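# Gather floor foam blocks into the tote near the door

## Task

Move each yellow foam block lying on this room's floor into the tote beside the door so it sits completely inside. Blocks resting on the desks must stay in their original spots with the same face up. The tote must be standing on the floor when finished. The robot must not fall or finish leaning. Anything held in its final place only by the robot does not count.

## Robot and tools

ROBOT. A Hello Robot Stretch 3: a two-wheeled base (0.33 m long, 0.34 m wide), a lift that raises the arm along a mast, and a single telescoping arm pointing out of the robot's RIGHT side. The gripper cannot reach forward by itself; to advance it along the robot's forward direction you drive the base. Turning in place pivots about the point midway between the drive wheels, 0.05 m behind the front edge. With the arm pulled in and the wrist folded, the sweep radius is 0.28 m; an unfolded, level wrist pokes beyond that.

FRAMES. Base frame: origin on the floor between the drive wheels, x ahead, y to the left, z upward. hand_pose is reported in this frame at the closed-fingertip point; with all wrist joints at zero its x points up, y back toward the mast, z to the robot's rear. The odometry frame is the base frame where the scene began. Heading is positive leftward, within -3.142 to 3.142.

TOOL execute_actions. Argument "actions": a list holding one action or nothing (an empty list only reports state and images). Argument "cameras": list of head_camera, nav_camera, wrist_camera or all; omitted, null or ["all"] gives every camera, [] gives none. An action may contain:
- "base": exactly one of {"translate_m": d}, a relative straight drive in metres from the base's last reported position, positive forward, range -1 to 1; or {"rotate_rad": d}, a relative in-place turn in radians, positive counter-clockwise seen from above, range -3.2 to 3.2. No sideways motion exists.
- "joints": absolute targets by name (each one number): lift_m 0 to 1.1 (arm height on mast), arm_m 0 to 0.52 (extension), wrist_yaw_rad -1.345 to 4.42 (0 along the arm, positive swings toward the front, 3.0 folds over the base), wrist_pitch_rad -1.57 to 0.451 (0 level, negative tips fingers down), wrist_roll_rad -2.911 to 2.911, gripper_m -0.089 to 0.179 (larger is wider; the true fingertip gap is 0.007 m less when nearly shut, 0.025 m less when fully open, zero under 0.007), head_pan_rad -3.953 to 1.73 (0 ahead, positive left, -1.57 looks along the arm), head_tilt_rad -1.53 to 0.419 (negative looks down). Done tolerances: ±0.004 for lift, arm and gripper, ±0.02 for yaw, roll and head, ±0.05 for pitch.
- "contact_limits": {"arm_m": effort percent 1 to 100}; the arm halts with contact_stop when its effort hits that level. Smaller is gentler, but too small halts immediately. Values over the maximum are clipped.
All parts of an action start together; each motion lasts at most 15 s. Unknown keys or out-of-range numbers reject the whole call with no motion. Joints or base left out may keep pushing toward earlier targets unseen. Once a result reports a stop, later motion calls in the same reply are skipped.

TOOL wait: {"seconds": 0 to 10}; commands nothing, returns state and images.
TOOL zoom_image: {"camera": name, "region": [x0, y0, x1, y1]} in pixels of that camera's most recent full image, top-left origin, at most 504 by 504.
TOOL finished_scene: {"scene": number}; irreversible, reports success. Call it only when the goal holds on its own.

RESULTS. base_status and joint_status: done (for the base, wheels turned the commanded amount even if slipping), off_target (stopped short, may still push), contact_stop, time_out, torque_fault (old target dropped). on_its_own covers what wasn't commanded; "held at" there is a target, not a position. lidar_m: 12 distances in metres from the base origin, 30-degree sectors starting straight ahead and going counter-clockwise (4th left, 7th behind, 10th right), "-" for nothing; the scan plane is 0.17 m above the floor, range 0.15 to 12 m, blind to clear objects and low things, partly blocked by the mast and by the robot when the lift is low. wrist_depth_mm (45 to 1000) and head_depth_mm (280 to 4000, image sideways): 7x7 grids of median depth, row by row from top left. motor_effort: percent, positive toward larger joint values, bracket shows peak; readings carry fixed bias and noise. Positive wheel effort pushes forward. base_tilt in degrees, forward and right positive, up to about 4 degrees of bias. turned_by_wheels and turned_by_imu give rotation since the last result. Odometry counts wheel slip as motion.

CAMERAS. head_camera (896x504) and nav_camera (672x504 fisheye) ride on the head and follow pan and tilt; wrist_camera (644x364) is on the gripper.

SPEED. Fast base motion (0.30 m/s, 1.9 rad/s) only when stowed: lift_m under 0.30, arm_m under 0.03, wrist_yaw_rad over 2.54; otherwise 0.10 m/s and 0.63 rad/s. The robot keeps holding its last command while you deliberate, and efficient motion is preferred.

GRIPPING. Close to a gripper_m below the block's width to grasp; tighter squeezes harder, though an overload guard eases off. To release, open to at least 0.02 above where contact occurred. Neither reading nor status confirms a grasp; check with cameras. Send a new value to re-squeeze.

CAUTIONS. Fold or unfold the wrist only with lift_m between 0.32 and 0.95, wrist_pitch_rad -0.4 and roll near 0; once folded the lift may go down to 0.25. With yaw below -0.4 keep pitch at -0.5 or lower. A stopped arm or lift goes slack until recommanded; a loaded slack lift can sink, and closing fingers on a surface lifts it. Base, wrist and head never stop on contact; prolonged wrist strain causes a 10 s torque_fault. Pushing against something rigid with the gripper above about 0.45 m can tip the robot, more easily with higher contact limits or a repeated push. Never drive while the gripper is holding, hooking or pressing on something fixed; snagging furniture, especially reversing, can tip it. If tipping starts, reverse the last move in small steps, free the gripper, and if still leaning lower lift_m to about 0.2. Avoid drops, slams, hard impacts, disturbing desk blocks, and knocking the tote off the floor.

Each tool is called after ">>>" by a JSON object that holds its "name" and its "arguments".

## Session

>>> {"name": "execute_actions", "arguments": {"actions": []}}

Scene clock: 0.00 s.
base_odometry: x=+0.000 y=+0.000 heading=+0.000 (m, m, rad; odometry frame)
turned_by_wheels: +0.000 (rad since the last result)
turned_by_imu: +0.000 (rad since the last result)
base_tilt: forward=-0.6 right=+1.9 (deg)
lidar_m: 1.32 1.03 1.01 1.08 1.59 1.81 0.94 0.73 0.72 0.77 1.14 1.94
head_depth_mm: 1794 1937 1903 1909 1866 1854 1844 / 1799 2060 2042 2022 1994 1989 1951 / 1817 2099 2104 2085 2067 2074 2039 / 1722 1764 1774 1767 1779 1778 1799 / 1515 1529 1527 1524 1534 1537 1537 / 1343 1342 1341 1346 1347 1345 1349 / 1190 1197 1197 1197 1200 1204 1200
base_status: not commanded
joint_positions: lift_m=+0.343 arm_m=+0.001 wrist_yaw_rad=+2.960 wrist_pitch_rad=-0.417 wrist_roll_rad=+0.016 gripper_m=+0.037 head_pan_rad=+0.012 head_tilt_rad=-0.020
joint_status: not commanded
motor_effort: left_wheel=+1 right_wheel=+0 lift_m=+19 arm_m=-1 wrist_yaw_rad=+0 wrist_pitch_rad=+4 wrist_roll_rad=+0 gripper_m=+0 head_pan_rad=+0 head_tilt_rad=+1 (%)
hand_pose: x=+0.0192 y=+0.0750 z=+0.3560 quat_wxyz=(+0.209, +0.707, +0.082, +0.670) (m; base frame)
wrist_depth_mm: - - - - 987 904 813 / 1000 - - - - 962 864 / 945 - - - - 996 913 / 767 - 845 878 918 990 932 / 645 - 717 709 735 773 806 / 539 549 565 592 629 645 665 / 483 - - 523 524 543 568
pictures: head_camera (sideways: a quarter turn clockwise sets it upright), nav_camera (sideways: a quarter turn counterclockwise sets it upright), wrist_camera
Images, in order (width x height): head_camera 896x504, nav_camera 672x504, wrist_camera 644x364.

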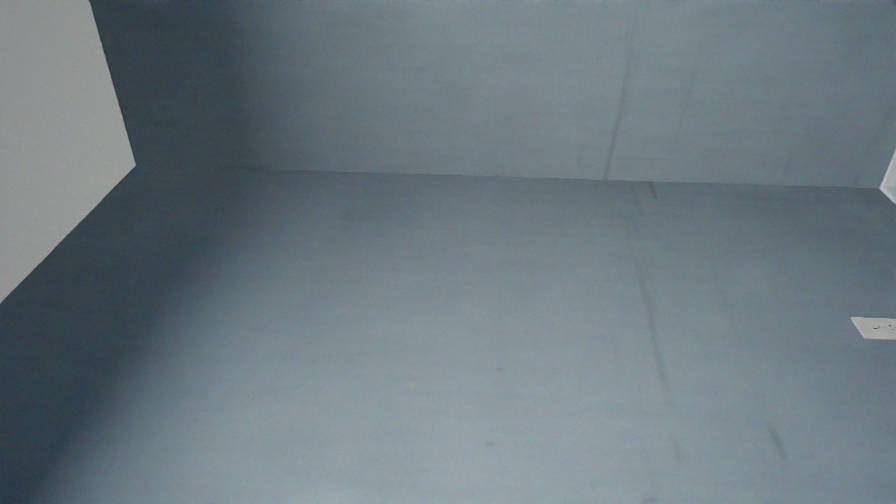

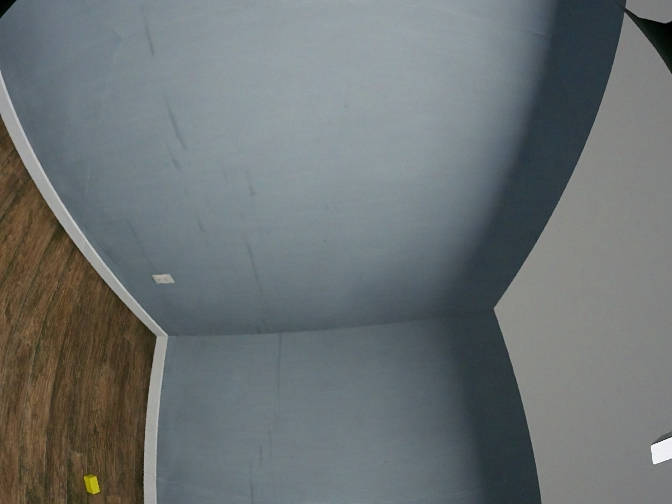

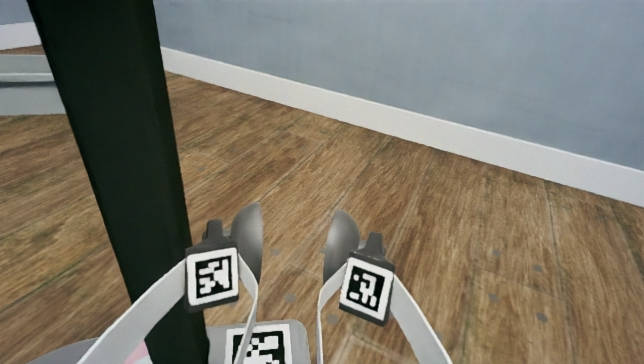

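>>> {"name": "execute_actions", "arguments": {"actions": [{"joints":{"head_pan_rad":1.7,"head_tilt_rad":-0.7}}], "cameras": ["nav_camera","head_camera"]}}

>>> {"name": "execute_actions", "arguments": {"actions": [{"joints":{"head_pan_rad":-0.9}}], "cameras": ["nav_camera","head_camera"]}}

>>> {"name": "execute_actions", "arguments": {"actions": [{"joints":{"head_pan_rad":-2.1}}], "cameras": ["nav_camera"]}}

>>> {"name": "execute_actions", "arguments": {"actions": [{"joints":{"head_pan_rad":-3.3}}], "cameras": ["nav_camera"]}}

Scene clock: 10.67 s.
base_odometry: x=+0.000 y=+0.000 heading=+0.000 (m, m, rad; odometry frame)
turned_by_wheels: +0.000 (rad since the last result)
turned_by_imu: +0.001 (rad since the last result)
base_tilt: forward=-0.5 right=+2.1 (deg)
lidar_m: 1.31 1.03 1.01 1.08 1.59 1.81 0.94 0.74 0.72 0.77 1.14 1.93
head_depth_mm: 913 983 1065 1169 1287 1396 1252 / 975 1056 1155 1278 1434 1464 1244 / 1046 1152 1272 1406 1593 1460 1235 / 1132 1258 1400 1572 1685 1445 1237 / 1246 1376 1549 1780 1729 1439 1225 / 1364 1533 1766 2014 1734 1433 1233 / 1531 1725 1992 2164 1653 - -
base_status: not commanded
joint_positions: lift_m=+0.343 arm_m=+0.001 wrist_yaw_rad=+2.960 wrist_pitch_rad=-0.417 wrist_roll_rad=+0.016 gripper_m=+0.037 head_pan_rad=+1.693 head_tilt_rad=-0.691
joint_status: all done
motor_effort: left_wheel=+0(0) right_wheel=+0(0) lift_m=+19(18) arm_m=-1(1) wrist_yaw_rad=+0(0) wrist_pitch_rad=+4(4) wrist_roll_rad=+0(0) gripper_m=+0(0) head_pan_rad=+4(50) head_tilt_rad=-3(32) (%)
hand_pose: x=+0.0192 y=+0.0750 z=+0.3560 quat_wxyz=(+0.209, +0.707, +0.082, +0.670) (m; base frame)
wrist_depth_mm: - - - - 995 899 807 / - - - - - 945 857 / 962 - - - - - 912 / 769 - 826 874 937 973 926 / 653 - 719 716 755 770 800 / 540 552 564 591 616 642 658 / 483 - - 523 527 547 566
pictures: head_camera (sideways: a quarter turn clockwise sets it upright), nav_camera (sideways: a quarter turn counterclockwise sets it upright)
Images, in order (width x height): head_camera 896x504, nav_camera 672x504.

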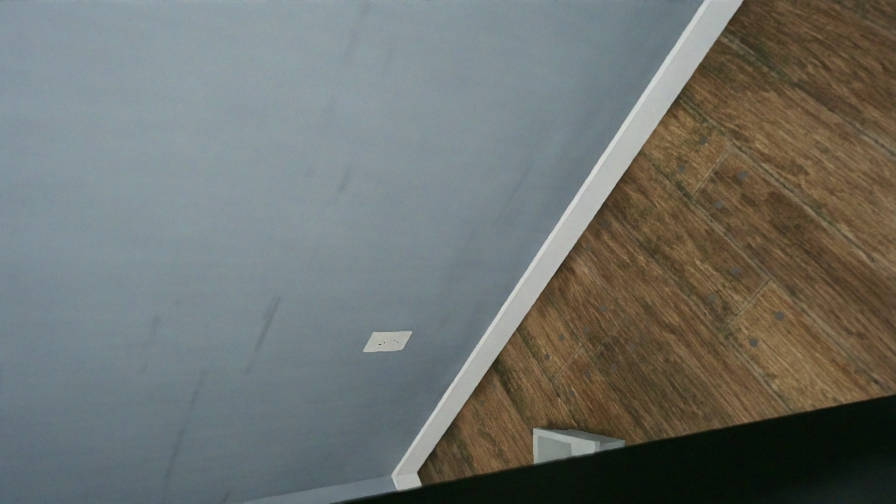

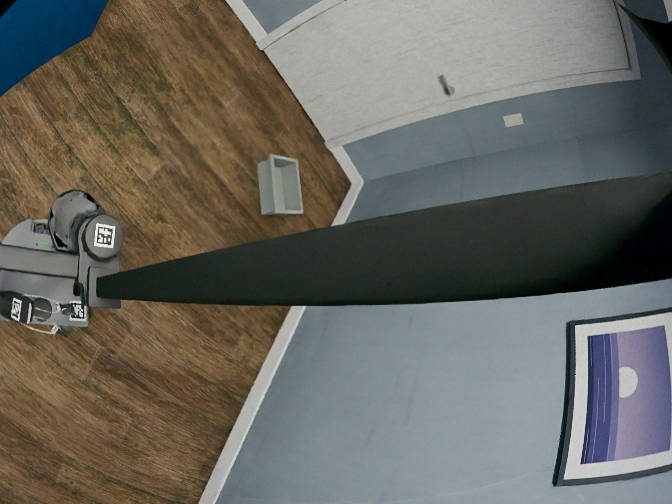

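Scene clock: 12.37 s.
base_odometry: x=+0.000 y=+0.000 heading=+0.000 (m, m, rad; odometry frame)
turned_by_wheels: +0.000 (rad since the last result)
turned_by_imu: +0.000 (rad since the last result)
base_tilt: forward=-0.4 right=+1.7 (deg)
lidar_m: 1.32 1.03 1.01 1.08 1.59 1.81 0.94 0.73 0.72 0.77 1.14 1.93
head_depth_mm: 1123 1173 1226 1271 1332 1374 1247 / 1338 1410 1479 1563 1631 1464 1246 / 1659 1771 1865 1980 1777 1456 1245 / 1738 1920 2169 2221 1757 1446 1239 / 1674 1863 2105 2205 1744 1435 1233 / 1638 1820 2024 2167 1731 1435 1229 / 1596 1755 1990 2100 1726 1432 1218
base_status: not commanded
joint_positions: lift_m=+0.343 arm_m=+0.001 wrist_yaw_rad=+2.960 wrist_pitch_rad=-0.417 wrist_roll_rad=+0.016 gripper_m=+0.037 head_pan_rad=-0.893 head_tilt_rad=-0.692
joint_status: all done
motor_effort: left_wheel=+1(1) right_wheel=+0(0) lift_m=+19(18) arm_m=-1(1) wrist_yaw_rad=+0(1) wrist_pitch_rad=+4(4) wrist_roll_rad=+0(0) gripper_m=+0(0) head_pan_rad=-3(44) head_tilt_rad=-3(3) (%)
hand_pose: x=+0.0192 y=+0.0750 z=+0.3560 quat_wxyz=(+0.209, +0.707, +0.082, +0.670) (m; base frame)
wrist_depth_mm: - - - - 989 885 816 / - - - - - 952 855 / 955 - - - - - 898 / 768 - 839 888 931 954 944 / 640 - 715 721 755 765 800 / 546 549 565 593 623 645 661 / 483 - - 529 527 544 566
pictures: head_camera (sideways: a quarter turn clockwise sets it upright), nav_camera (sideways: a quarter turn counterclockwise sets it upright)
Images, in order (width x height): head_camera 896x504, nav_camera 672x504.

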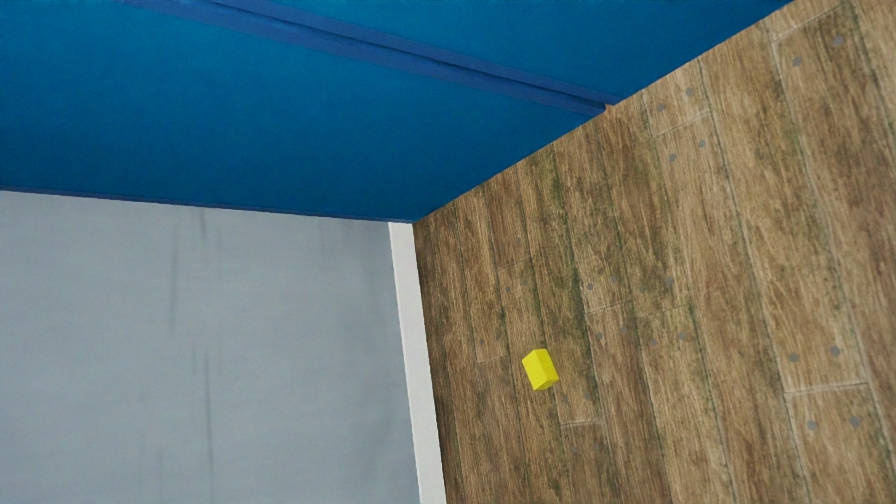

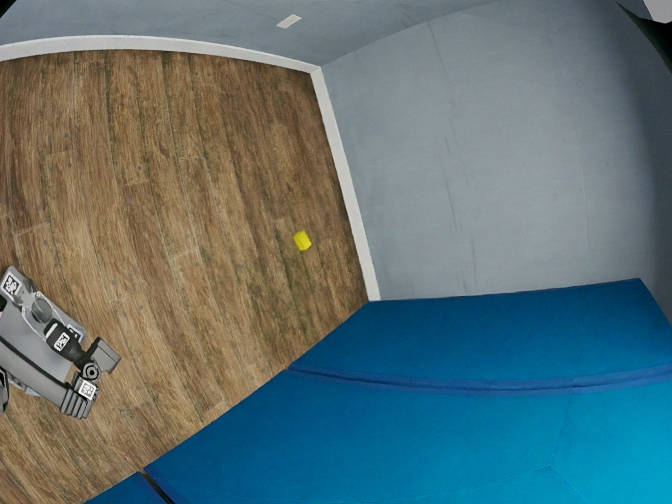

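Scene clock: 13.53 s.
base_odometry: x=+0.000 y=+0.000 heading=+0.000 (m, m, rad; odometry frame)
turned_by_wheels: +0.000 (rad since the last result)
turned_by_imu: +0.000 (rad since the last result)
base_tilt: forward=-0.5 right=+1.8 (deg)
lidar_m: 1.31 1.03 1.01 1.08 1.59 1.81 0.94 0.73 0.72 0.77 1.14 1.93
head_depth_mm: 582 644 721 816 943 1114 1236 / 587 649 725 822 957 1138 1247 / 590 657 734 834 971 1145 1233 / 612 678 768 862 1004 1179 1231 / 600 666 750 850 995 1187 1235 / 605 673 756 864 1008 1201 1220 / 612 679 763 868 1021 1225 1215
base_status: not commanded
joint_positions: lift_m=+0.343 arm_m=+0.001 wrist_yaw_rad=+2.960 wrist_pitch_rad=-0.417 wrist_roll_rad=+0.016 gripper_m=+0.037 head_pan_rad=-2.093 head_tilt_rad=-0.692
joint_status: all done
motor_effort: left_wheel=+0(0) right_wheel=+0(0) lift_m=+19(19) arm_m=-1(1) wrist_yaw_rad=+0(0) wrist_pitch_rad=+4(4) wrist_roll_rad=+0(1) gripper_m=+0(0) head_pan_rad=-4(46) head_tilt_rad=-3(3) (%)
hand_pose: x=+0.0192 y=+0.0750 z=+0.3560 quat_wxyz=(+0.209, +0.707, +0.082, +0.670) (m; base frame)
wrist_depth_mm: - - - - 972 870 809 / - - - - - 946 850 / 943 - - - - - 912 / 764 - 829 881 926 966 948 / 643 - 706 722 749 774 805 / 544 552 564 590 622 642 657 / 482 - - 522 524 546 565
pictures: nav_camera (sideways: a quarter turn counterclockwise sets it upright)
Images, in order (width x height): nav_camera 672x504.

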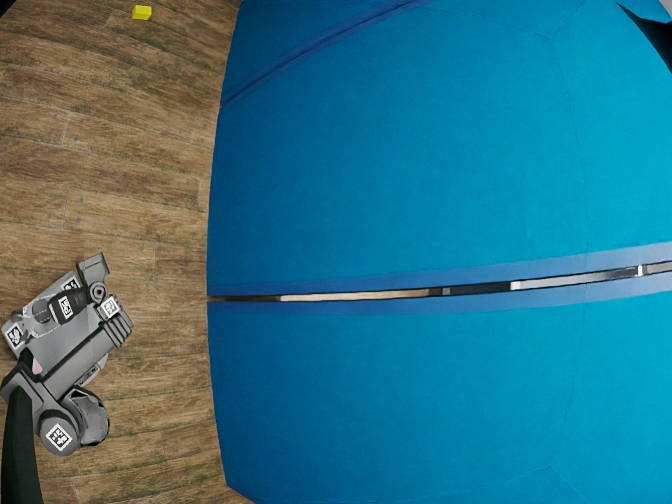

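Scene clock: 14.70 s.
base_odometry: x=+0.000 y=+0.000 heading=+0.000 (m, m, rad; odometry frame)
turned_by_wheels: +0.000 (rad since the last result)
turned_by_imu: +0.000 (rad since the last result)
base_tilt: forward=-0.6 right=+1.8 (deg)
lidar_m: 1.31 1.03 1.01 1.08 1.59 1.81 0.94 0.73 0.72 0.77 1.14 1.94
head_depth_mm: 1536 1667 1830 2037 1790 1468 1250 / 1599 1758 1948 2089 1771 1467 1255 / 1674 1842 2057 2160 1748 1459 1237 / 1745 1937 2155 2213 1746 1447 1239 / 1828 2045 2279 2199 1748 1445 1235 / 1948 2158 2414 2103 1583 1429 1221 / 907 972 1052 1146 1257 1364 1221
base_status: not commanded
joint_positions: lift_m=+0.343 arm_m=+0.001 wrist_yaw_rad=+2.960 wrist_pitch_rad=-0.417 wrist_roll_rad=+0.016 gripper_m=+0.037 head_pan_rad=-3.293 head_tilt_rad=-0.692
joint_status: all done
motor_effort: left_wheel=+0(1) right_wheel=+0(0) lift_m=+18(18) arm_m=-1(1) wrist_yaw_rad=+0(0) wrist_pitch_rad=+4(4) wrist_roll_rad=+0(0) gripper_m=+0(0) head_pan_rad=-3(44) head_tilt_rad=-4(2) (%)
hand_pose: x=+0.0192 y=+0.0750 z=+0.3560 quat_wxyz=(+0.209, +0.707, +0.082, +0.670) (m; base frame)
wrist_depth_mm: - - - - 990 904 797 / - - - - - 947 849 / 947 - - - - - 908 / 764 - 848 869 923 992 929 / 640 - 714 721 752 776 807 / 547 555 569 600 622 634 662 / 481 - - 523 523 545 562
pictures: nav_camera (sideways: a quarter turn counterclockwise sets it upright)
Images, in order (width x height): nav_camera 672x504.

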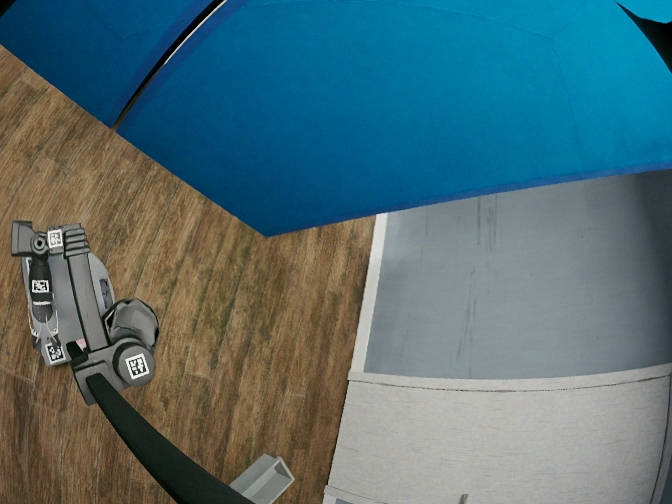

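>>> {"name": "execute_actions", "arguments": {"actions": [{"base":{"rotate_rad":-0.36},"joints":{"lift_m":0.27,"head_pan_rad":-1.4,"head_tilt_rad":-1.2}}], "cameras": []}}

>>> {"name": "execute_actions", "arguments": {"actions": [{"base":{"translate_m":1.0}}], "cameras": []}}

>>> {"name": "execute_actions", "arguments": {"actions": [{"base":{"translate_m":0.15},"joints":{"lift_m":0.35}}], "cameras": []}}

>>> {"name": "execute_actions", "arguments": {"actions": [{"base":{"translate_m":0.18},"joints":{"wrist_yaw_rad":0,"arm_m":0.1}}], "cameras": []}}

>>> {"name": "execute_actions", "arguments": {"actions": [{"joints":{"wrist_pitch_rad":-1.5,"gripper_m":0.16}}]}}

Scene clock: 46.47 s.
base_odometry: x=+0.000 y=+0.000 heading=-0.360 (m, m, rad; odometry frame)
turned_by_wheels: -0.360 (rad since the last result)
turned_by_imu: -0.362 (rad since the last result)
base_tilt: forward=-0.7 right=+1.8 (deg)
lidar_m: 1.94 1.17 1.01 1.01 1.17 1.81 1.81 0.84 0.72 0.72 0.83 1.44
head_depth_mm: 709 831 993 1280 1317 1206 1118 / 719 856 1101 1384 1311 1219 1137 / 757 909 1132 1398 1302 - - / 796 966 1234 1408 1302 - - / 842 1033 1352 1418 1290 1200 1113 / 886 1107 1468 1403 1288 1188 1104 / 939 1196 1493 1392 1285 1183 1091
base_status: done
joint_positions: lift_m=+0.271 arm_m=+0.001 wrist_yaw_rad=+2.960 wrist_pitch_rad=-0.417 wrist_roll_rad=+0.016 gripper_m=+0.037 head_pan_rad=-1.407 head_tilt_rad=-1.186
joint_status: all done
motor_effort: left_wheel=+3(9) right_wheel=-4(13) lift_m=+10(15) arm_m=-2(0) wrist_yaw_rad=+0(0) wrist_pitch_rad=+4(4) wrist_roll_rad=+0(0) gripper_m=+0(0) head_pan_rad=+4(44) head_tilt_rad=-5(29) (%)
hand_pose: x=+0.0192 y=+0.0749 z=+0.2834 quat_wxyz=(+0.209, +0.707, +0.082, +0.670) (m; base frame)
wrist_depth_mm: - - - - 995 946 945 / - - - - - - - / 794 - 903 973 - - - / 648 - 713 740 783 820 864 / 537 - 601 605 628 641 674 / 469 - - 516 525 537 562 / - - - 434 441 463 476
pictures: none
No camera images: the call's "cameras" was empty. Leave "cameras" out to get every camera's image.

Scene clock: 51.50 s.
base_odometry: x=+0.936 y=-0.352 heading=-0.360 (m, m, rad; odometry frame)
turned_by_wheels: +0.000 (rad since the last result)
turned_by_imu: +0.005 (rad since the last result)
base_tilt: forward=-0.6 right=+1.9 (deg)
lidar_m: 0.97 0.87 0.75 0.75 0.87 1.52 1.97 1.14 0.98 0.98 1.12 0.97
head_depth_mm: 946 1143 1385 1437 1304 1204 1127 / 990 1183 1517 1433 1314 1215 1131 / 1044 1255 1517 1412 1303 - - / 1094 1338 1529 1408 1291 - - / 1157 1415 1554 1413 1292 1194 1110 / 1221 1529 1545 1403 1284 1187 1099 / 1302 1568 1541 1394 1273 1178 1098
base_status: done
joint_positions: lift_m=+0.271 arm_m=+0.001 wrist_yaw_rad=+2.960 wrist_pitch_rad=-0.417 wrist_roll_rad=+0.016 gripper_m=+0.037 head_pan_rad=-1.406 head_tilt_rad=-1.186
joint_status: not commanded
motor_effort: left_wheel=+2(10) right_wheel=-4(8) lift_m=+10(10) arm_m=-1(1) wrist_yaw_rad=+0(0) wrist_pitch_rad=+5(4) wrist_roll_rad=+0(0) gripper_m=+0(0) head_pan_rad=+3(3) head_tilt_rad=-5(5) (%)
hand_pose: x=+0.0192 y=+0.0749 z=+0.2833 quat_wxyz=(+0.209, +0.707, +0.082, +0.670) (m; base frame)
wrist_depth_mm: 830 791 778 750 738 711 697 / 894 - 835 838 803 776 760 / 790 - 873 861 851 840 814 / 647 - 706 746 766 825 842 / 536 - 606 608 632 648 687 / 477 - - 516 527 538 560 / - - - 433 447 458 476
pictures: none
No camera images: the call's "cameras" was empty. Leave "cameras" out to get every camera's image.

Scene clock: 54.13 s.
base_odometry: x=+1.076 y=-0.405 heading=-0.360 (m, m, rad; odometry frame)
turned_by_wheels: +0.000 (rad since the last result)
turned_by_imu: +0.001 (rad since the last result)
base_tilt: forward=-0.5 right=+1.9 (deg)
lidar_m: 0.82 0.82 0.71 0.71 0.83 1.44 2.05 1.18 1.02 1.02 0.95 0.82
head_depth_mm: 982 1168 1428 1436 1309 1218 1130 / 1033 1231 1507 1434 1306 1207 1126 / 1087 1309 1525 1430 1299 - - / 1144 1385 1554 1415 1311 - - / 1200 1491 1551 1399 1300 1187 1106 / 1277 1549 1534 1404 1287 1183 1096 / 1208 1358 1505 1398 1279 1186 1099
base_status: done
joint_positions: lift_m=+0.349 arm_m=+0.001 wrist_yaw_rad=+2.960 wrist_pitch_rad=-0.418 wrist_roll_rad=+0.016 gripper_m=+0.037 head_pan_rad=-1.406 head_tilt_rad=-1.186
joint_status: all done
motor_effort: left_wheel=+2(10) right_wheel=-3(11) lift_m=+26(27) arm_m=-1(1) wrist_yaw_rad=+1(0) wrist_pitch_rad=+5(4) wrist_roll_rad=+1(0) gripper_m=-1(0) head_pan_rad=+3(3) head_tilt_rad=-6(6) (%)
hand_pose: x=+0.0192 y=+0.0748 z=+0.3622 quat_wxyz=(+0.210, +0.707, +0.082, +0.670) (m; base frame)
wrist_depth_mm: 802 749 743 721 687 687 669 / 862 - 800 788 770 742 712 / 916 - 874 855 821 798 776 / 772 - 871 876 868 873 849 / 643 - 724 719 763 786 814 / 555 561 571 600 630 649 677 / 487 - - 529 533 555 570
pictures: none
No camera images: the call's "cameras" was empty. Leave "cameras" out to get every camera's image.

Scene clock: 57.17 s.
base_odometry: x=+1.245 y=-0.468 heading=-0.360 (m, m, rad; odometry frame)
turned_by_wheels: +0.000 (rad since the last result)
turned_by_imu: +0.001 (rad since the last result)
base_tilt: forward=-0.6 right=+1.9 (deg)
lidar_m: 0.65 0.76 0.67 0.67 0.77 1.35 2.14 1.23 1.07 1.07 0.75 0.65
head_depth_mm: 1034 1224 1490 1423 1311 1203 1131 / 1081 1287 1527 1432 1312 1206 1127 / 1136 1358 1552 1430 - - - / 1194 1458 1553 1418 1299 1230 - / 1250 1514 1549 1414 1297 1194 1110 / 1108 1273 1484 1399 1282 1188 1101 / 942 1067 1225 1358 1285 1179 1094
base_status: done
joint_positions: lift_m=+0.349 arm_m=+0.100 wrist_yaw_rad=+0.003 wrist_pitch_rad=-0.418 wrist_roll_rad=+0.016 gripper_m=+0.037 head_pan_rad=-1.406 head_tilt_rad=-1.186
joint_status: all done
motor_effort: left_wheel=+2(7) right_wheel=-4(5) lift_m=+25(26) arm_m=+3(4) wrist_yaw_rad=-2(2) wrist_pitch_rad=+4(4) wrist_roll_rad=+0(0) gripper_m=-1(0) head_pan_rad=+3(3) head_tilt_rad=-5(7) (%)
hand_pose: x=-0.0208 y=-0.4691 z=+0.3622 quat_wxyz=(+0.687, +0.147, -0.697, -0.147) (m; base frame)
wrist_depth_mm: 566 749 755 712 670 621 581 / 590 769 834 761 712 664 628 / 611 796 941 846 772 707 671 / 631 780 859 887 845 781 713 / 625 670 717 715 766 770 774 / 551 567 573 599 637 642 664 / 480 493 510 525 528 551 569
pictures: none
No camera images: the call's "cameras" was empty. Leave "cameras" out to get every camera's image.

Scene clock: 58.87 s.
base_odometry: x=+1.245 y=-0.468 heading=-0.360 (m, m, rad; odometry frame)
turned_by_wheels: +0.000 (rad since the last result)
turned_by_imu: +0.000 (rad since the last result)
base_tilt: forward=-0.5 right=+2.1 (deg)
lidar_m: 0.65 0.75 0.67 0.67 0.77 1.34 2.14 1.23 1.07 1.06 0.75 0.65
head_depth_mm: 1034 1218 1483 1439 1315 1206 1131 / 1083 1293 1525 1422 1315 1208 1130 / 1135 1368 1546 1422 1335 - - / 1197 1460 1567 1412 1306 - - / 1254 1513 1534 1404 1297 1194 1108 / 1101 1269 1476 1402 1288 1186 1107 / 944 1068 1225 1351 1286 1179 1096
base_status: not commanded
joint_positions: lift_m=+0.349 arm_m=+0.100 wrist_yaw_rad=+0.003 wrist_pitch_rad=-1.496 wrist_roll_rad=+0.016 gripper_m=+0.160 head_pan_rad=-1.406 head_tilt_rad=-1.186
joint_status: all done
motor_effort: left_wheel=+2(2) right_wheel=-4(3) lift_m=+25(25) arm_m=+3(2) wrist_yaw_rad=-2(3) wrist_pitch_rad=-1(3) wrist_roll_rad=+1(0) gripper_m=+0(82) head_pan_rad=+3(3) head_tilt_rad=-6(5) (%)
hand_pose: x=-0.0216 y=-0.2398 z=+0.2309 quat_wxyz=(+0.515, +0.478, -0.521, -0.484) (m; base frame)
wrist_depth_mm: 368 370 376 379 388 391 391 / 373 378 380 387 391 395 401 / 382 384 391 392 395 402 408 / 387 388 395 398 404 408 410 / 388 396 402 405 410 414 421 / - 403 403 - - - 428 / 401 408 - - - - 434
pictures: head_camera (sideways: a quarter turn clockwise sets it upright), nav_camera (sideways: a quarter turn counterclockwise sets it upright), wrist_camera
Images, in order (width x height): head_camera 896x504, nav_camera 672x504, wrist_camera 644x364.

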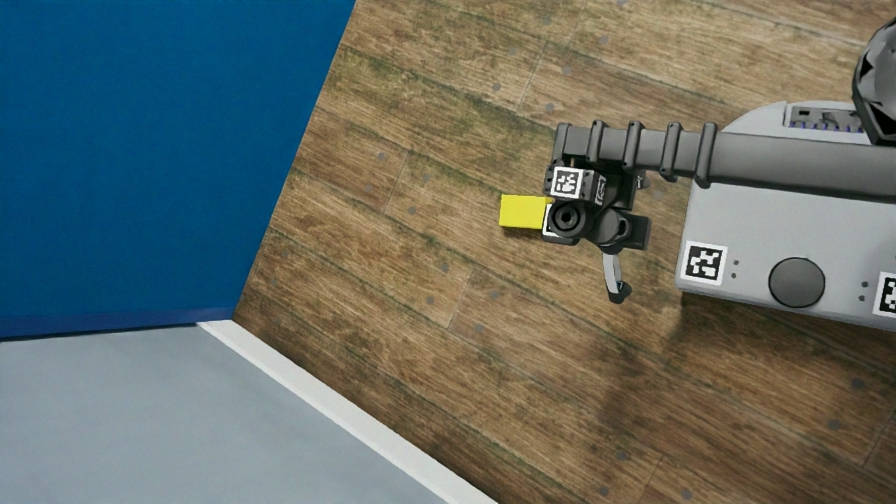

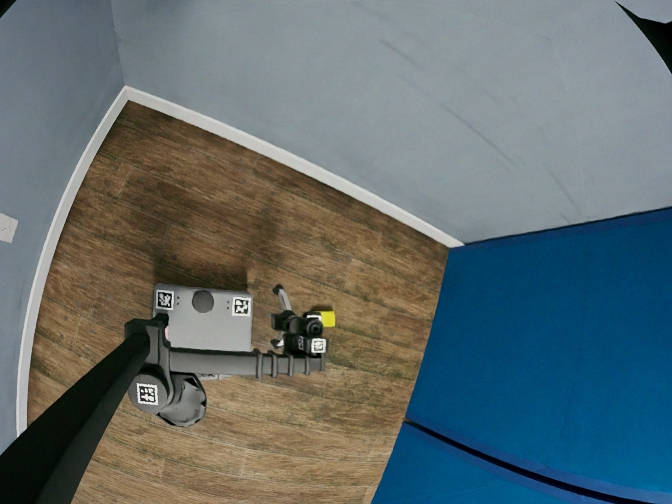

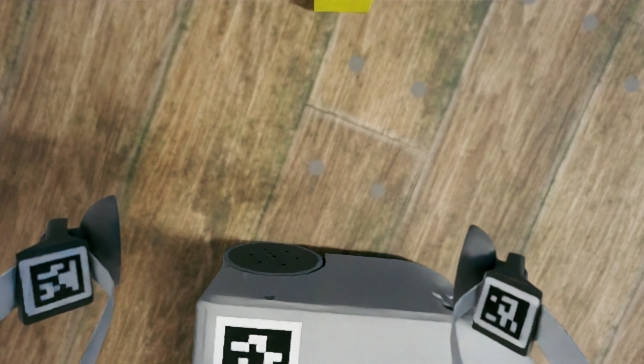

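>>> {"name": "execute_actions", "arguments": {"actions": [{"joints":{"arm_m":0.34,"lift_m":0.23}}], "cameras": ["wrist_camera","head_camera"]}}

Scene clock: 67.73 s.
base_odometry: x=+1.245 y=-0.468 heading=-0.360 (m, m, rad; odometry frame)
turned_by_wheels: +0.000 (rad since the last result)
turned_by_imu: +0.001 (rad since the last result)
base_tilt: forward=-0.5 right=+2.0 (deg)
lidar_m: 0.65 0.75 0.67 0.67 0.77 1.34 2.14 1.23 1.07 1.07 0.75 0.65
head_depth_mm: 1036 1217 1495 1425 1315 1213 1119 / 1080 1289 1526 1425 1301 1219 1131 / 1144 1377 1546 1469 1301 - - / 1196 1468 1574 1433 1299 1229 - / 1244 1516 1565 1404 1290 1189 1111 / 1103 1274 1479 1400 1283 1186 1102 / 946 1063 1223 1350 1280 1176 1097
base_status: not commanded
joint_positions: lift_m=+0.231 arm_m=+0.340 wrist_yaw_rad=+0.002 wrist_pitch_rad=-1.497 wrist_roll_rad=+0.016 gripper_m=+0.160 head_pan_rad=-1.406 head_tilt_rad=-1.186
joint_status: all done
motor_effort: left_wheel=+2(2) right_wheel=-3(3) lift_m=+10(22) arm_m=+2(2) wrist_yaw_rad=-1(2) wrist_pitch_rad=-2(1) wrist_roll_rad=+0(0) gripper_m=+0(0) head_pan_rad=+3(3) head_tilt_rad=-5(7) (%)
hand_pose: x=-0.0216 y=-0.4795 z=+0.1119 quat_wxyz=(+0.515, +0.478, -0.521, -0.485) (m; base frame)
wrist_depth_mm: 254 257 259 262 266 268 270 / 258 261 264 267 270 273 276 / 263 266 266 271 275 276 281 / 265 270 273 231 279 283 285 / 271 275 277 233 282 287 289 / - 279 282 284 290 - 294 / 280 282 288 291 293 297 301
pictures: head_camera (sideways: a quarter turn clockwise sets it upright), wrist_camera
Images, in order (width x height): head_camera 896x504, wrist_camera 644x364.

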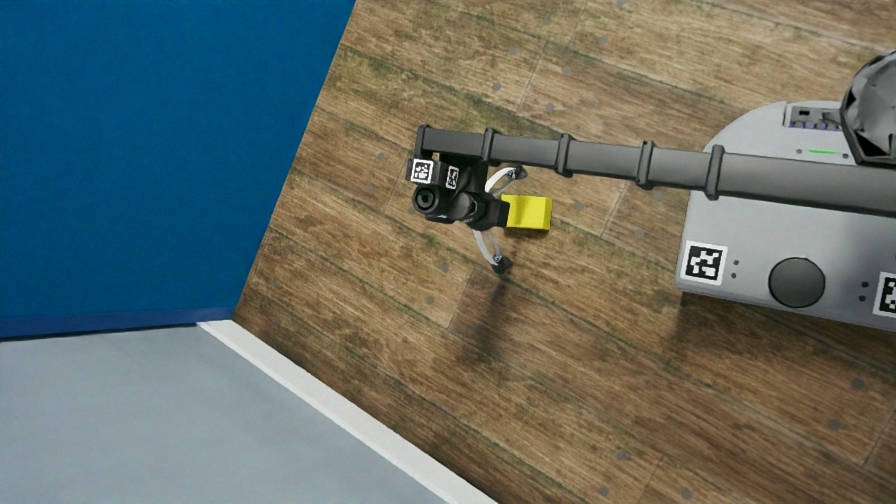

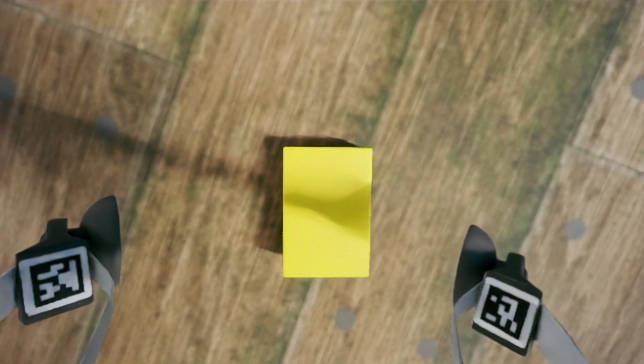

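>>> {"name": "execute_actions", "arguments": {"actions": [{"base":{"translate_m":-0.022},"joints":{"lift_m":0.15}}], "cameras": ["wrist_camera"]}}

>>> {"name": "execute_actions", "arguments": {"actions": [{"joints":{"gripper_m":0.02}}], "cameras": ["wrist_camera"]}}

>>> {"name": "execute_actions", "arguments": {"actions": [{"joints":{"lift_m":0.36,"arm_m":0.1,"wrist_pitch_rad":-0.4}}], "cameras": ["wrist_camera"]}}

Scene clock: 79.43 s.
base_odometry: x=+1.224 y=-0.460 heading=-0.359 (m, m, rad; odometry frame)
turned_by_wheels: +0.000 (rad since the last result)
turned_by_imu: +0.001 (rad since the last result)
base_tilt: forward=-0.5 right=+1.9 (deg)
lidar_m: 0.67 0.78 0.67 0.67 0.78 1.36 2.12 1.23 1.06 1.06 0.77 0.67
head_depth_mm: 1025 1215 1488 1426 1311 1205 1115 / 1076 1278 1524 1426 1310 1221 1129 / 1134 1354 1543 1454 1279 - - / 1192 1458 1555 1421 1282 1232 - / 1258 1524 1546 1405 1295 1192 1107 / 1136 1316 1487 1404 1286 1189 1102 / 977 1099 1265 1366 1271 1181 1102
base_status: done
joint_positions: lift_m=+0.151 arm_m=+0.340 wrist_yaw_rad=+0.002 wrist_pitch_rad=-1.497 wrist_roll_rad=+0.016 gripper_m=+0.160 head_pan_rad=-1.406 head_tilt_rad=-1.186
joint_status: all done
motor_effort: left_wheel=+2(2) right_wheel=-3(11) lift_m=+10(11) arm_m=+3(4) wrist_yaw_rad=-1(1) wrist_pitch_rad=-1(1) wrist_roll_rad=+0(1) gripper_m=+0(0) head_pan_rad=+3(3) head_tilt_rad=-5(4) (%)
hand_pose: x=-0.0216 y=-0.4795 z=+0.0319 quat_wxyz=(+0.515, +0.478, -0.521, -0.485) (m; base frame)
wrist_depth_mm: 179 181 182 185 186 188 191 / 181 183 185 187 189 192 193 / 184 186 188 189 192 194 197 / 187 189 147 147 195 198 200 / 190 192 149 150 199 201 203 / - 196 151 152 202 - 207 / 197 199 201 156 206 208 210
pictures: wrist_camera
Images, in order (width x height): wrist_camera 644x364.

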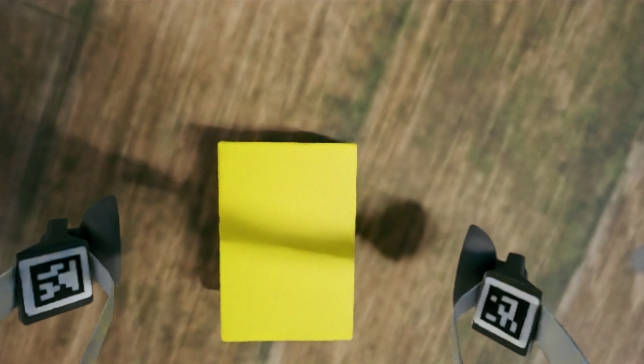

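Scene clock: 81.33 s.
base_odometry: x=+1.224 y=-0.460 heading=-0.359 (m, m, rad; odometry frame)
turned_by_wheels: +0.000 (rad since the last result)
turned_by_imu: +0.000 (rad since the last result)
base_tilt: forward=-0.5 right=+2.1 (deg)
lidar_m: 0.67 0.78 0.67 0.67 0.78 1.35 2.13 1.23 1.06 1.06 0.77 0.67
head_depth_mm: 1027 1218 1481 1428 1316 1203 1121 / 1077 1281 1516 1438 1309 1214 1129 / 1126 1354 1546 1462 1288 - - / 1189 1445 1562 1429 1284 1231 - / 1256 1533 1544 1402 1295 1194 1111 / 1147 1318 1486 1400 1288 1188 1104 / 975 1102 1261 1360 1277 1177 1096
base_status: not commanded
joint_positions: lift_m=+0.151 arm_m=+0.340 wrist_yaw_rad=+0.002 wrist_pitch_rad=-1.497 wrist_roll_rad=+0.016 gripper_m=+0.021 head_pan_rad=-1.406 head_tilt_rad=-1.186
joint_status: all done
motor_effort: left_wheel=+3(2) right_wheel=-3(3) lift_m=+10(9) arm_m=+3(2) wrist_yaw_rad=-1(2) wrist_pitch_rad=-1(1) wrist_roll_rad=+1(0) gripper_m=-15(89) head_pan_rad=+4(3) head_tilt_rad=-6(5) (%)
hand_pose: x=-0.0216 y=-0.4795 z=+0.0319 quat_wxyz=(+0.515, +0.478, -0.521, -0.485) (m; base frame)
wrist_depth_mm: 179 181 182 184 186 188 191 / 181 183 185 187 190 191 194 / 184 186 187 190 193 194 197 / 187 189 145 145 195 198 200 / 191 192 147 148 198 200 204 / 193 194 149 150 202 204 207 / 196 199 199 202 205 208 210
pictures: wrist_camera
Images, in order (width x height): wrist_camera 644x364.

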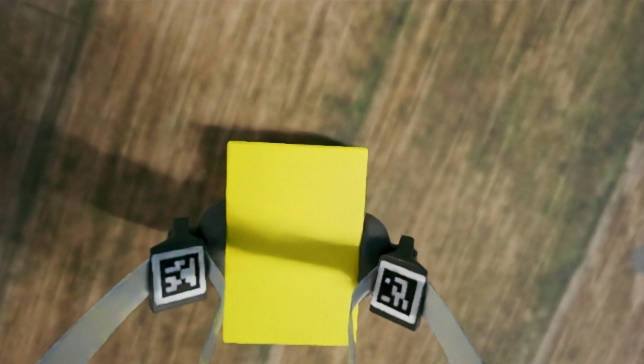

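Scene clock: 84.33 s.
base_odometry: x=+1.224 y=-0.460 heading=-0.359 (m, m, rad; odometry frame)
turned_by_wheels: +0.000 (rad since the last result)
turned_by_imu: +0.000 (rad since the last result)
base_tilt: forward=-0.5 right=+1.9 (deg)
lidar_m: 0.67 0.78 0.67 0.67 0.78 1.36 2.13 1.23 1.06 1.06 0.77 0.67
head_depth_mm: 1024 1216 1478 1433 1312 1214 1129 / 1071 1288 1519 1432 1308 1209 1131 / 1135 1355 1550 1416 - - - / 1194 1444 1551 1424 1295 1217 - / 1256 1526 1560 1409 1283 1190 1110 / 1137 1311 1481 1401 1284 1187 1102 / 977 1100 1264 1369 1275 1181 1091
base_status: not commanded
joint_positions: lift_m=+0.359 arm_m=+0.100 wrist_yaw_rad=+0.002 wrist_pitch_rad=-0.420 wrist_roll_rad=+0.016 gripper_m=+0.021 head_pan_rad=-1.406 head_tilt_rad=-1.186
joint_status: all done
motor_effort: left_wheel=+2(2) right_wheel=-3(3) lift_m=+26(27) arm_m=-5(6) wrist_yaw_rad=-1(1) wrist_pitch_rad=+6(7) wrist_roll_rad=+0(1) gripper_m=-15(15) head_pan_rad=+3(3) head_tilt_rad=-5(6) (%)
hand_pose: x=-0.0211 y=-0.4694 z=+0.3716 quat_wxyz=(+0.686, +0.147, -0.696, -0.148) (m; base frame)
wrist_depth_mm: 592 767 761 705 660 621 587 / 609 792 828 766 703 660 613 / 634 835 917 831 779 706 658 / 644 792 145 146 806 771 712 / 628 675 147 148 792 788 759 / 565 588 149 151 657 662 687 / 495 501 490 498 532 573 581
pictures: wrist_camera
Images, in order (width x height): wrist_camera 644x364.

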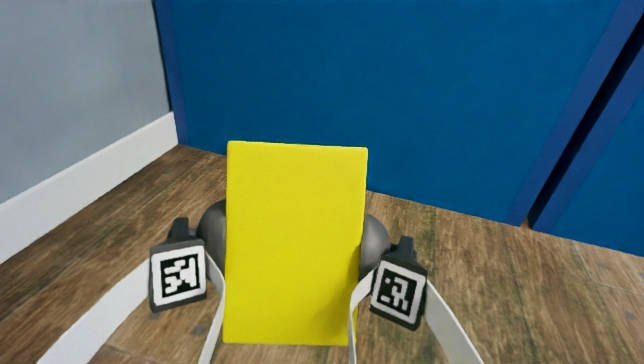

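>>> {"name": "execute_actions", "arguments": {"actions": [{"joints":{"wrist_yaw_rad":2.7,"arm_m":0.01,"lift_m":0.29,"head_pan_rad":-0.4,"head_tilt_rad":-0.8},"base":{"rotate_rad":2.98}}], "cameras": ["nav_camera"]}}

>>> {"name": "execute_actions", "arguments": {"actions": [{"base":{"translate_m":1.0}}], "cameras": []}}

>>> {"name": "execute_actions", "arguments": {"actions": [{"base":{"translate_m":1.0},"joints":{"head_pan_rad":-0.7,"head_tilt_rad":-1.1}}]}}

Scene clock: 102.53 s.
base_odometry: x=+1.224 y=-0.460 heading=+2.620 (m, m, rad; odometry frame)
turned_by_wheels: +2.980 (rad since the last result)
turned_by_imu: +3.003 (rad since the last result)
base_tilt: forward=-0.5 right=+2.0 (deg)
lidar_m: 3.07 1.36 1.07 1.06 0.86 0.68 0.67 0.72 0.68 0.67 0.72 1.08
head_depth_mm: 1012 1061 1118 1187 1259 1302 1190 / 1194 1273 1355 1458 1522 1367 1190 / 1468 1592 1724 1801 1599 1348 1183 / 1923 2103 2233 1906 1591 1342 1178 / 2636 2940 2420 1908 1590 1342 1166 / 2723 2922 2410 1878 1562 1338 1164 / 2634 2868 2359 1873 1560 1322 1161
base_status: done
joint_positions: lift_m=+0.291 arm_m=+0.010 wrist_yaw_rad=+2.697 wrist_pitch_rad=-0.419 wrist_roll_rad=+0.016 gripper_m=+0.021 head_pan_rad=-0.407 head_tilt_rad=-0.803
joint_status: all done
motor_effort: left_wheel=-2(7) right_wheel=+4(16) lift_m=+10(21) arm_m=-5(5) wrist_yaw_rad=+2(3) wrist_pitch_rad=+6(7) wrist_roll_rad=+0(1) gripper_m=-15(14) head_pan_rad=+4(47) head_tilt_rad=+2(22) (%)
hand_pose: x=+0.0752 y=+0.0471 z=+0.3029 quat_wxyz=(+0.296, +0.712, -0.011, +0.637) (m; base frame)
wrist_depth_mm: 893 965 - - - - - / 984 - - - - - - / 863 892 947 - - - - / 677 706 145 145 814 854 912 / 571 584 147 148 668 681 713 / - 509 149 151 561 567 581 / - - 151 424 458 487 496
pictures: nav_camera (sideways: a quarter turn counterclockwise sets it upright)
Images, in order (width x height): nav_camera 672x504.

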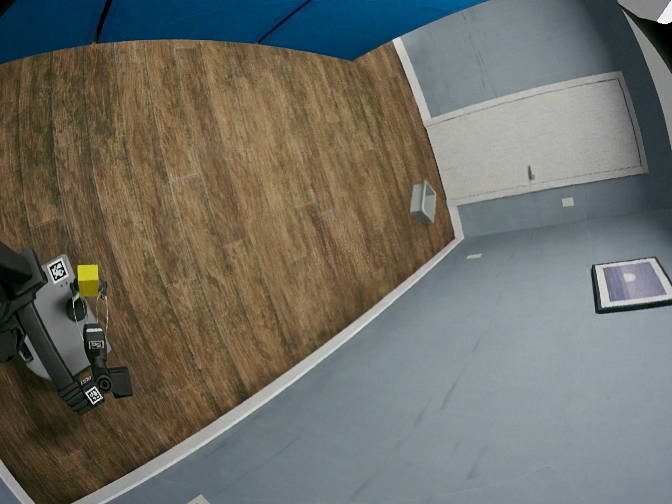

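Scene clock: 107.63 s.
base_odometry: x=+0.357 y=+0.038 heading=+2.620 (m, m, rad; odometry frame)
turned_by_wheels: +0.000 (rad since the last result)
turned_by_imu: +0.005 (rad since the last result)
base_tilt: forward=-0.4 right=+1.9 (deg)
lidar_m: 2.08 1.22 0.96 0.95 1.02 1.53 1.67 1.00 0.79 0.78 0.84 1.26
head_depth_mm: 1177 1245 1315 1386 1462 1367 1195 / 1411 1507 1605 1720 1617 1361 1192 / 1732 1881 2027 1906 1585 1356 1183 / 1917 2197 2361 1854 1596 1355 1175 / 1876 2104 2313 1828 1576 1344 1175 / 1817 2023 2221 1837 1579 1335 1170 / 1765 1977 2206 1887 1560 1332 1169
base_status: done
joint_positions: lift_m=+0.291 arm_m=+0.010 wrist_yaw_rad=+2.697 wrist_pitch_rad=-0.419 wrist_roll_rad=+0.016 gripper_m=+0.021 head_pan_rad=-0.407 head_tilt_rad=-0.803
joint_status: not commanded
motor_effort: left_wheel=-2(6) right_wheel=+4(15) lift_m=+10(10) arm_m=-4(5) wrist_yaw_rad=+2(3) wrist_pitch_rad=+6(5) wrist_roll_rad=+1(1) gripper_m=-14(15) head_pan_rad=+4(3) head_tilt_rad=+1(2) (%)
hand_pose: x=+0.0752 y=+0.0471 z=+0.3029 quat_wxyz=(+0.296, +0.712, -0.011, +0.637) (m; base frame)
wrist_depth_mm: 803 871 942 - - - - / 887 948 - - - - - / 860 891 954 - - - - / 681 707 145 146 825 842 904 / 565 586 147 148 674 677 712 / - 506 149 151 559 565 593 / - - 151 428 461 488 497
pictures: none
No camera images: the call's "cameras" was empty. Leave "cameras" out to get every camera's image.

Scene clock: 112.73 s.
base_odometry: x=-0.510 y=+0.536 heading=+2.620 (m, m, rad; odometry frame)
turned_by_wheels: +0.000 (rad since the last result)
turned_by_imu: +0.005 (rad since the last result)
base_tilt: forward=-0.3 right=+2.1 (deg)
lidar_m: 1.08 1.19 0.85 0.84 0.90 1.36 2.45 1.14 0.91 0.90 0.97 1.10
head_depth_mm: 1050 1165 1324 1463 1358 1225 1122 / 1182 1337 1524 1511 1362 1231 1147 / 1328 1527 1676 1508 1309 1240 - / 1279 1533 1687 1503 1317 1212 1137 / 1185 1397 1629 1493 1319 1217 1113 / 1103 1294 1561 1484 1334 1206 1107 / 1037 1212 1444 1480 1320 1195 1097
base_status: done
joint_positions: lift_m=+0.291 arm_m=+0.010 wrist_yaw_rad=+2.697 wrist_pitch_rad=-0.419 wrist_roll_rad=+0.016 gripper_m=+0.021 head_pan_rad=-0.693 head_tilt_rad=-1.087
joint_status: all done
motor_effort: left_wheel=-2(6) right_wheel=+4(14) lift_m=+10(10) arm_m=-4(5) wrist_yaw_rad=+2(3) wrist_pitch_rad=+6(6) wrist_roll_rad=+0(1) gripper_m=-15(14) head_pan_rad=-3(22) head_tilt_rad=-6(22) (%)
hand_pose: x=+0.0751 y=+0.0471 z=+0.3029 quat_wxyz=(+0.296, +0.712, -0.011, +0.637) (m; base frame)
wrist_depth_mm: 728 772 840 - - - 988 / 775 832 900 - - - - / 810 873 927 - - - - / 684 703 145 146 825 849 909 / 571 583 147 148 673 678 710 / - 504 149 151 565 566 588 / - - 152 429 461 488 501
pictures: head_camera (sideways: a quarter turn clockwise sets it upright), nav_camera (sideways: a quarter turn counterclockwise sets it upright), wrist_camera
Images, in order (width x height): head_camera 896x504, nav_camera 672x504, wrist_camera 644x364.

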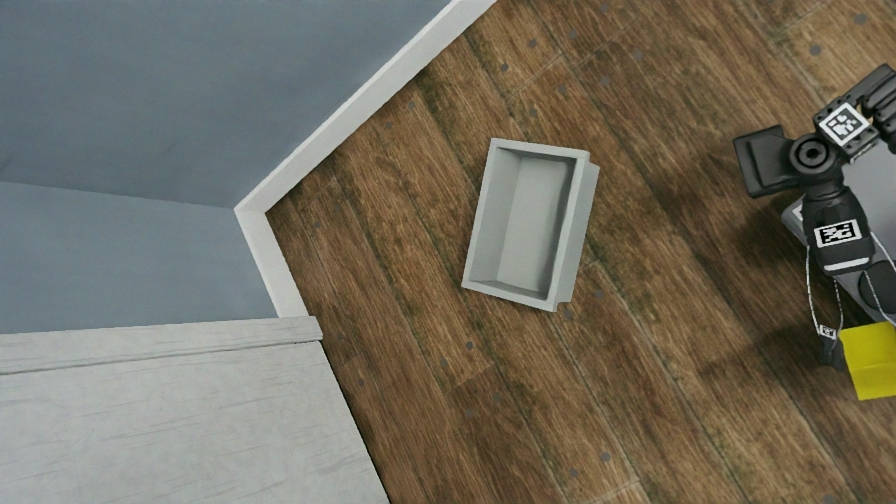

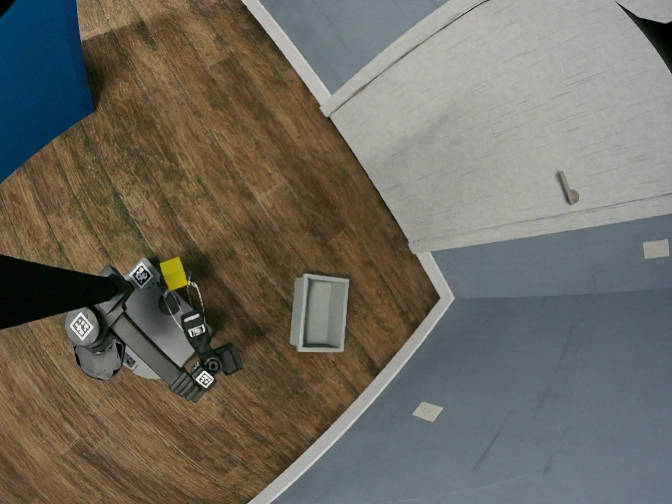

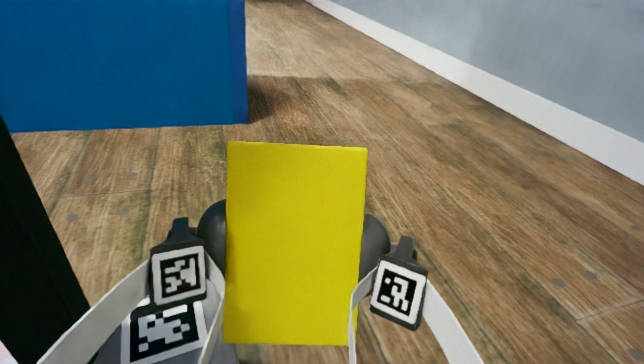

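>>> {"name": "execute_actions", "arguments": {"actions": [{"joints":{"wrist_yaw_rad":0,"arm_m":0.2,"lift_m":0.36,"head_pan_rad":-1.5},"base":{"rotate_rad":0.75}}], "cameras": []}}

>>> {"name": "execute_actions", "arguments": {"actions": [{"joints":{"wrist_pitch_rad":-1.5,"arm_m":0.44}}], "cameras": ["wrist_camera","head_camera"]}}

Scene clock: 125.00 s.
base_odometry: x=-0.510 y=+0.536 heading=-2.913 (m, m, rad; odometry frame)
turned_by_wheels: +0.750 (rad since the last result)
turned_by_imu: +0.757 (rad since the last result)
base_tilt: forward=-0.6 right=+1.9 (deg)
lidar_m: 1.34 0.84 0.84 1.02 1.98 1.58 1.00 0.90 0.90 1.10 1.09 1.09
head_depth_mm: 1012 1135 1291 1452 1367 1231 1121 / 1133 1279 1486 1517 1346 1226 1132 / 1275 1467 1639 1504 - 1222 - / 1332 1580 1696 1519 1306 1213 - / 1235 1450 1652 1487 1321 1204 1110 / 1122 1310 1574 1483 1334 1211 1098 / 1062 1230 1458 1483 1326 1206 1097
base_status: done
joint_positions: lift_m=+0.359 arm_m=+0.200 wrist_yaw_rad=+0.003 wrist_pitch_rad=-0.419 wrist_roll_rad=+0.016 gripper_m=+0.021 head_pan_rad=-1.493 head_tilt_rad=-1.087
joint_status: all done
motor_effort: left_wheel=-2(9) right_wheel=+3(13) lift_m=+26(27) arm_m=+3(3) wrist_yaw_rad=-3(5) wrist_pitch_rad=+6(5) wrist_roll_rad=+0(0) gripper_m=-14(15) head_pan_rad=-3(45) head_tilt_rad=-5(5) (%)
hand_pose: x=-0.0207 y=-0.5689 z=+0.3718 quat_wxyz=(+0.687, +0.147, -0.696, -0.147) (m; base frame)
wrist_depth_mm: 588 657 805 873 662 539 456 / 616 700 853 932 701 567 466 / 658 756 917 959 738 587 487 / 699 781 144 146 771 613 507 / 657 685 147 148 741 643 527 / 562 598 149 151 642 624 541 / 491 490 417 401 411 570 554
pictures: none
No camera images: the call's "cameras" was empty. Leave "cameras" out to get every camera's image.

Scene clock: 128.00 s.
base_odometry: x=-0.510 y=+0.536 heading=-2.913 (m, m, rad; odometry frame)
turned_by_wheels: +0.000 (rad since the last result)
turned_by_imu: +0.000 (rad since the last result)
base_tilt: forward=-0.4 right=+1.9 (deg)
lidar_m: 1.35 0.84 0.84 1.02 1.97 1.58 0.99 0.89 0.90 1.10 1.09 1.09
head_depth_mm: 1014 1135 1290 1443 1360 1236 1121 / 1130 1289 1482 1516 1359 1227 1133 / 1276 1468 1665 1477 1332 1214 - / 1321 1588 1692 1495 1305 1212 - / 1238 1454 1656 1487 1318 1209 1109 / 1127 1319 1593 1473 1321 1205 1100 / 1065 1231 1459 1480 1321 1194 1096
base_status: not commanded
joint_positions: lift_m=+0.359 arm_m=+0.440 wrist_yaw_rad=+0.002 wrist_pitch_rad=-1.496 wrist_roll_rad=+0.016 gripper_m=+0.021 head_pan_rad=-1.493 head_tilt_rad=-1.087
joint_status: all done
motor_effort: left_wheel=-2(1) right_wheel=+3(3) lift_m=+26(26) arm_m=+3(3) wrist_yaw_rad=-1(3) wrist_pitch_rad=-1(6) wrist_roll_rad=+0(0) gripper_m=-13(16) head_pan_rad=-3(3) head_tilt_rad=-5(5) (%)
hand_pose: x=-0.0216 y=-0.5797 z=+0.2409 quat_wxyz=(+0.515, +0.478, -0.522, -0.485) (m; base frame)
wrist_depth_mm: 375 381 388 389 394 400 403 / 384 314 343 292 392 406 412 / 386 334 390 400 403 406 414 / 394 328 145 146 406 419 422 / 402 318 147 148 358 424 429 / 410 411 149 150 301 433 438 / 415 420 418 429 437 442 446
pictures: head_camera (sideways: a quarter turn clockwise sets it upright), wrist_camera
Images, in order (width x height): head_camera 896x504, wrist_camera 644x364.

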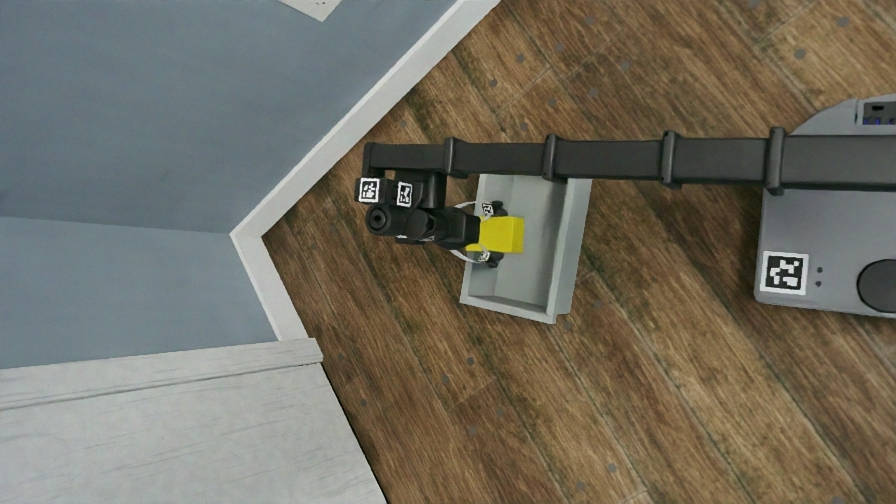

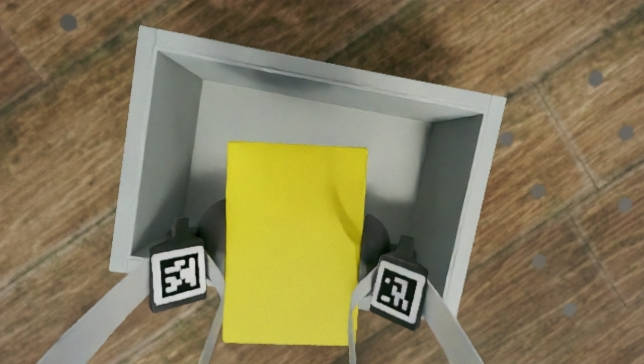

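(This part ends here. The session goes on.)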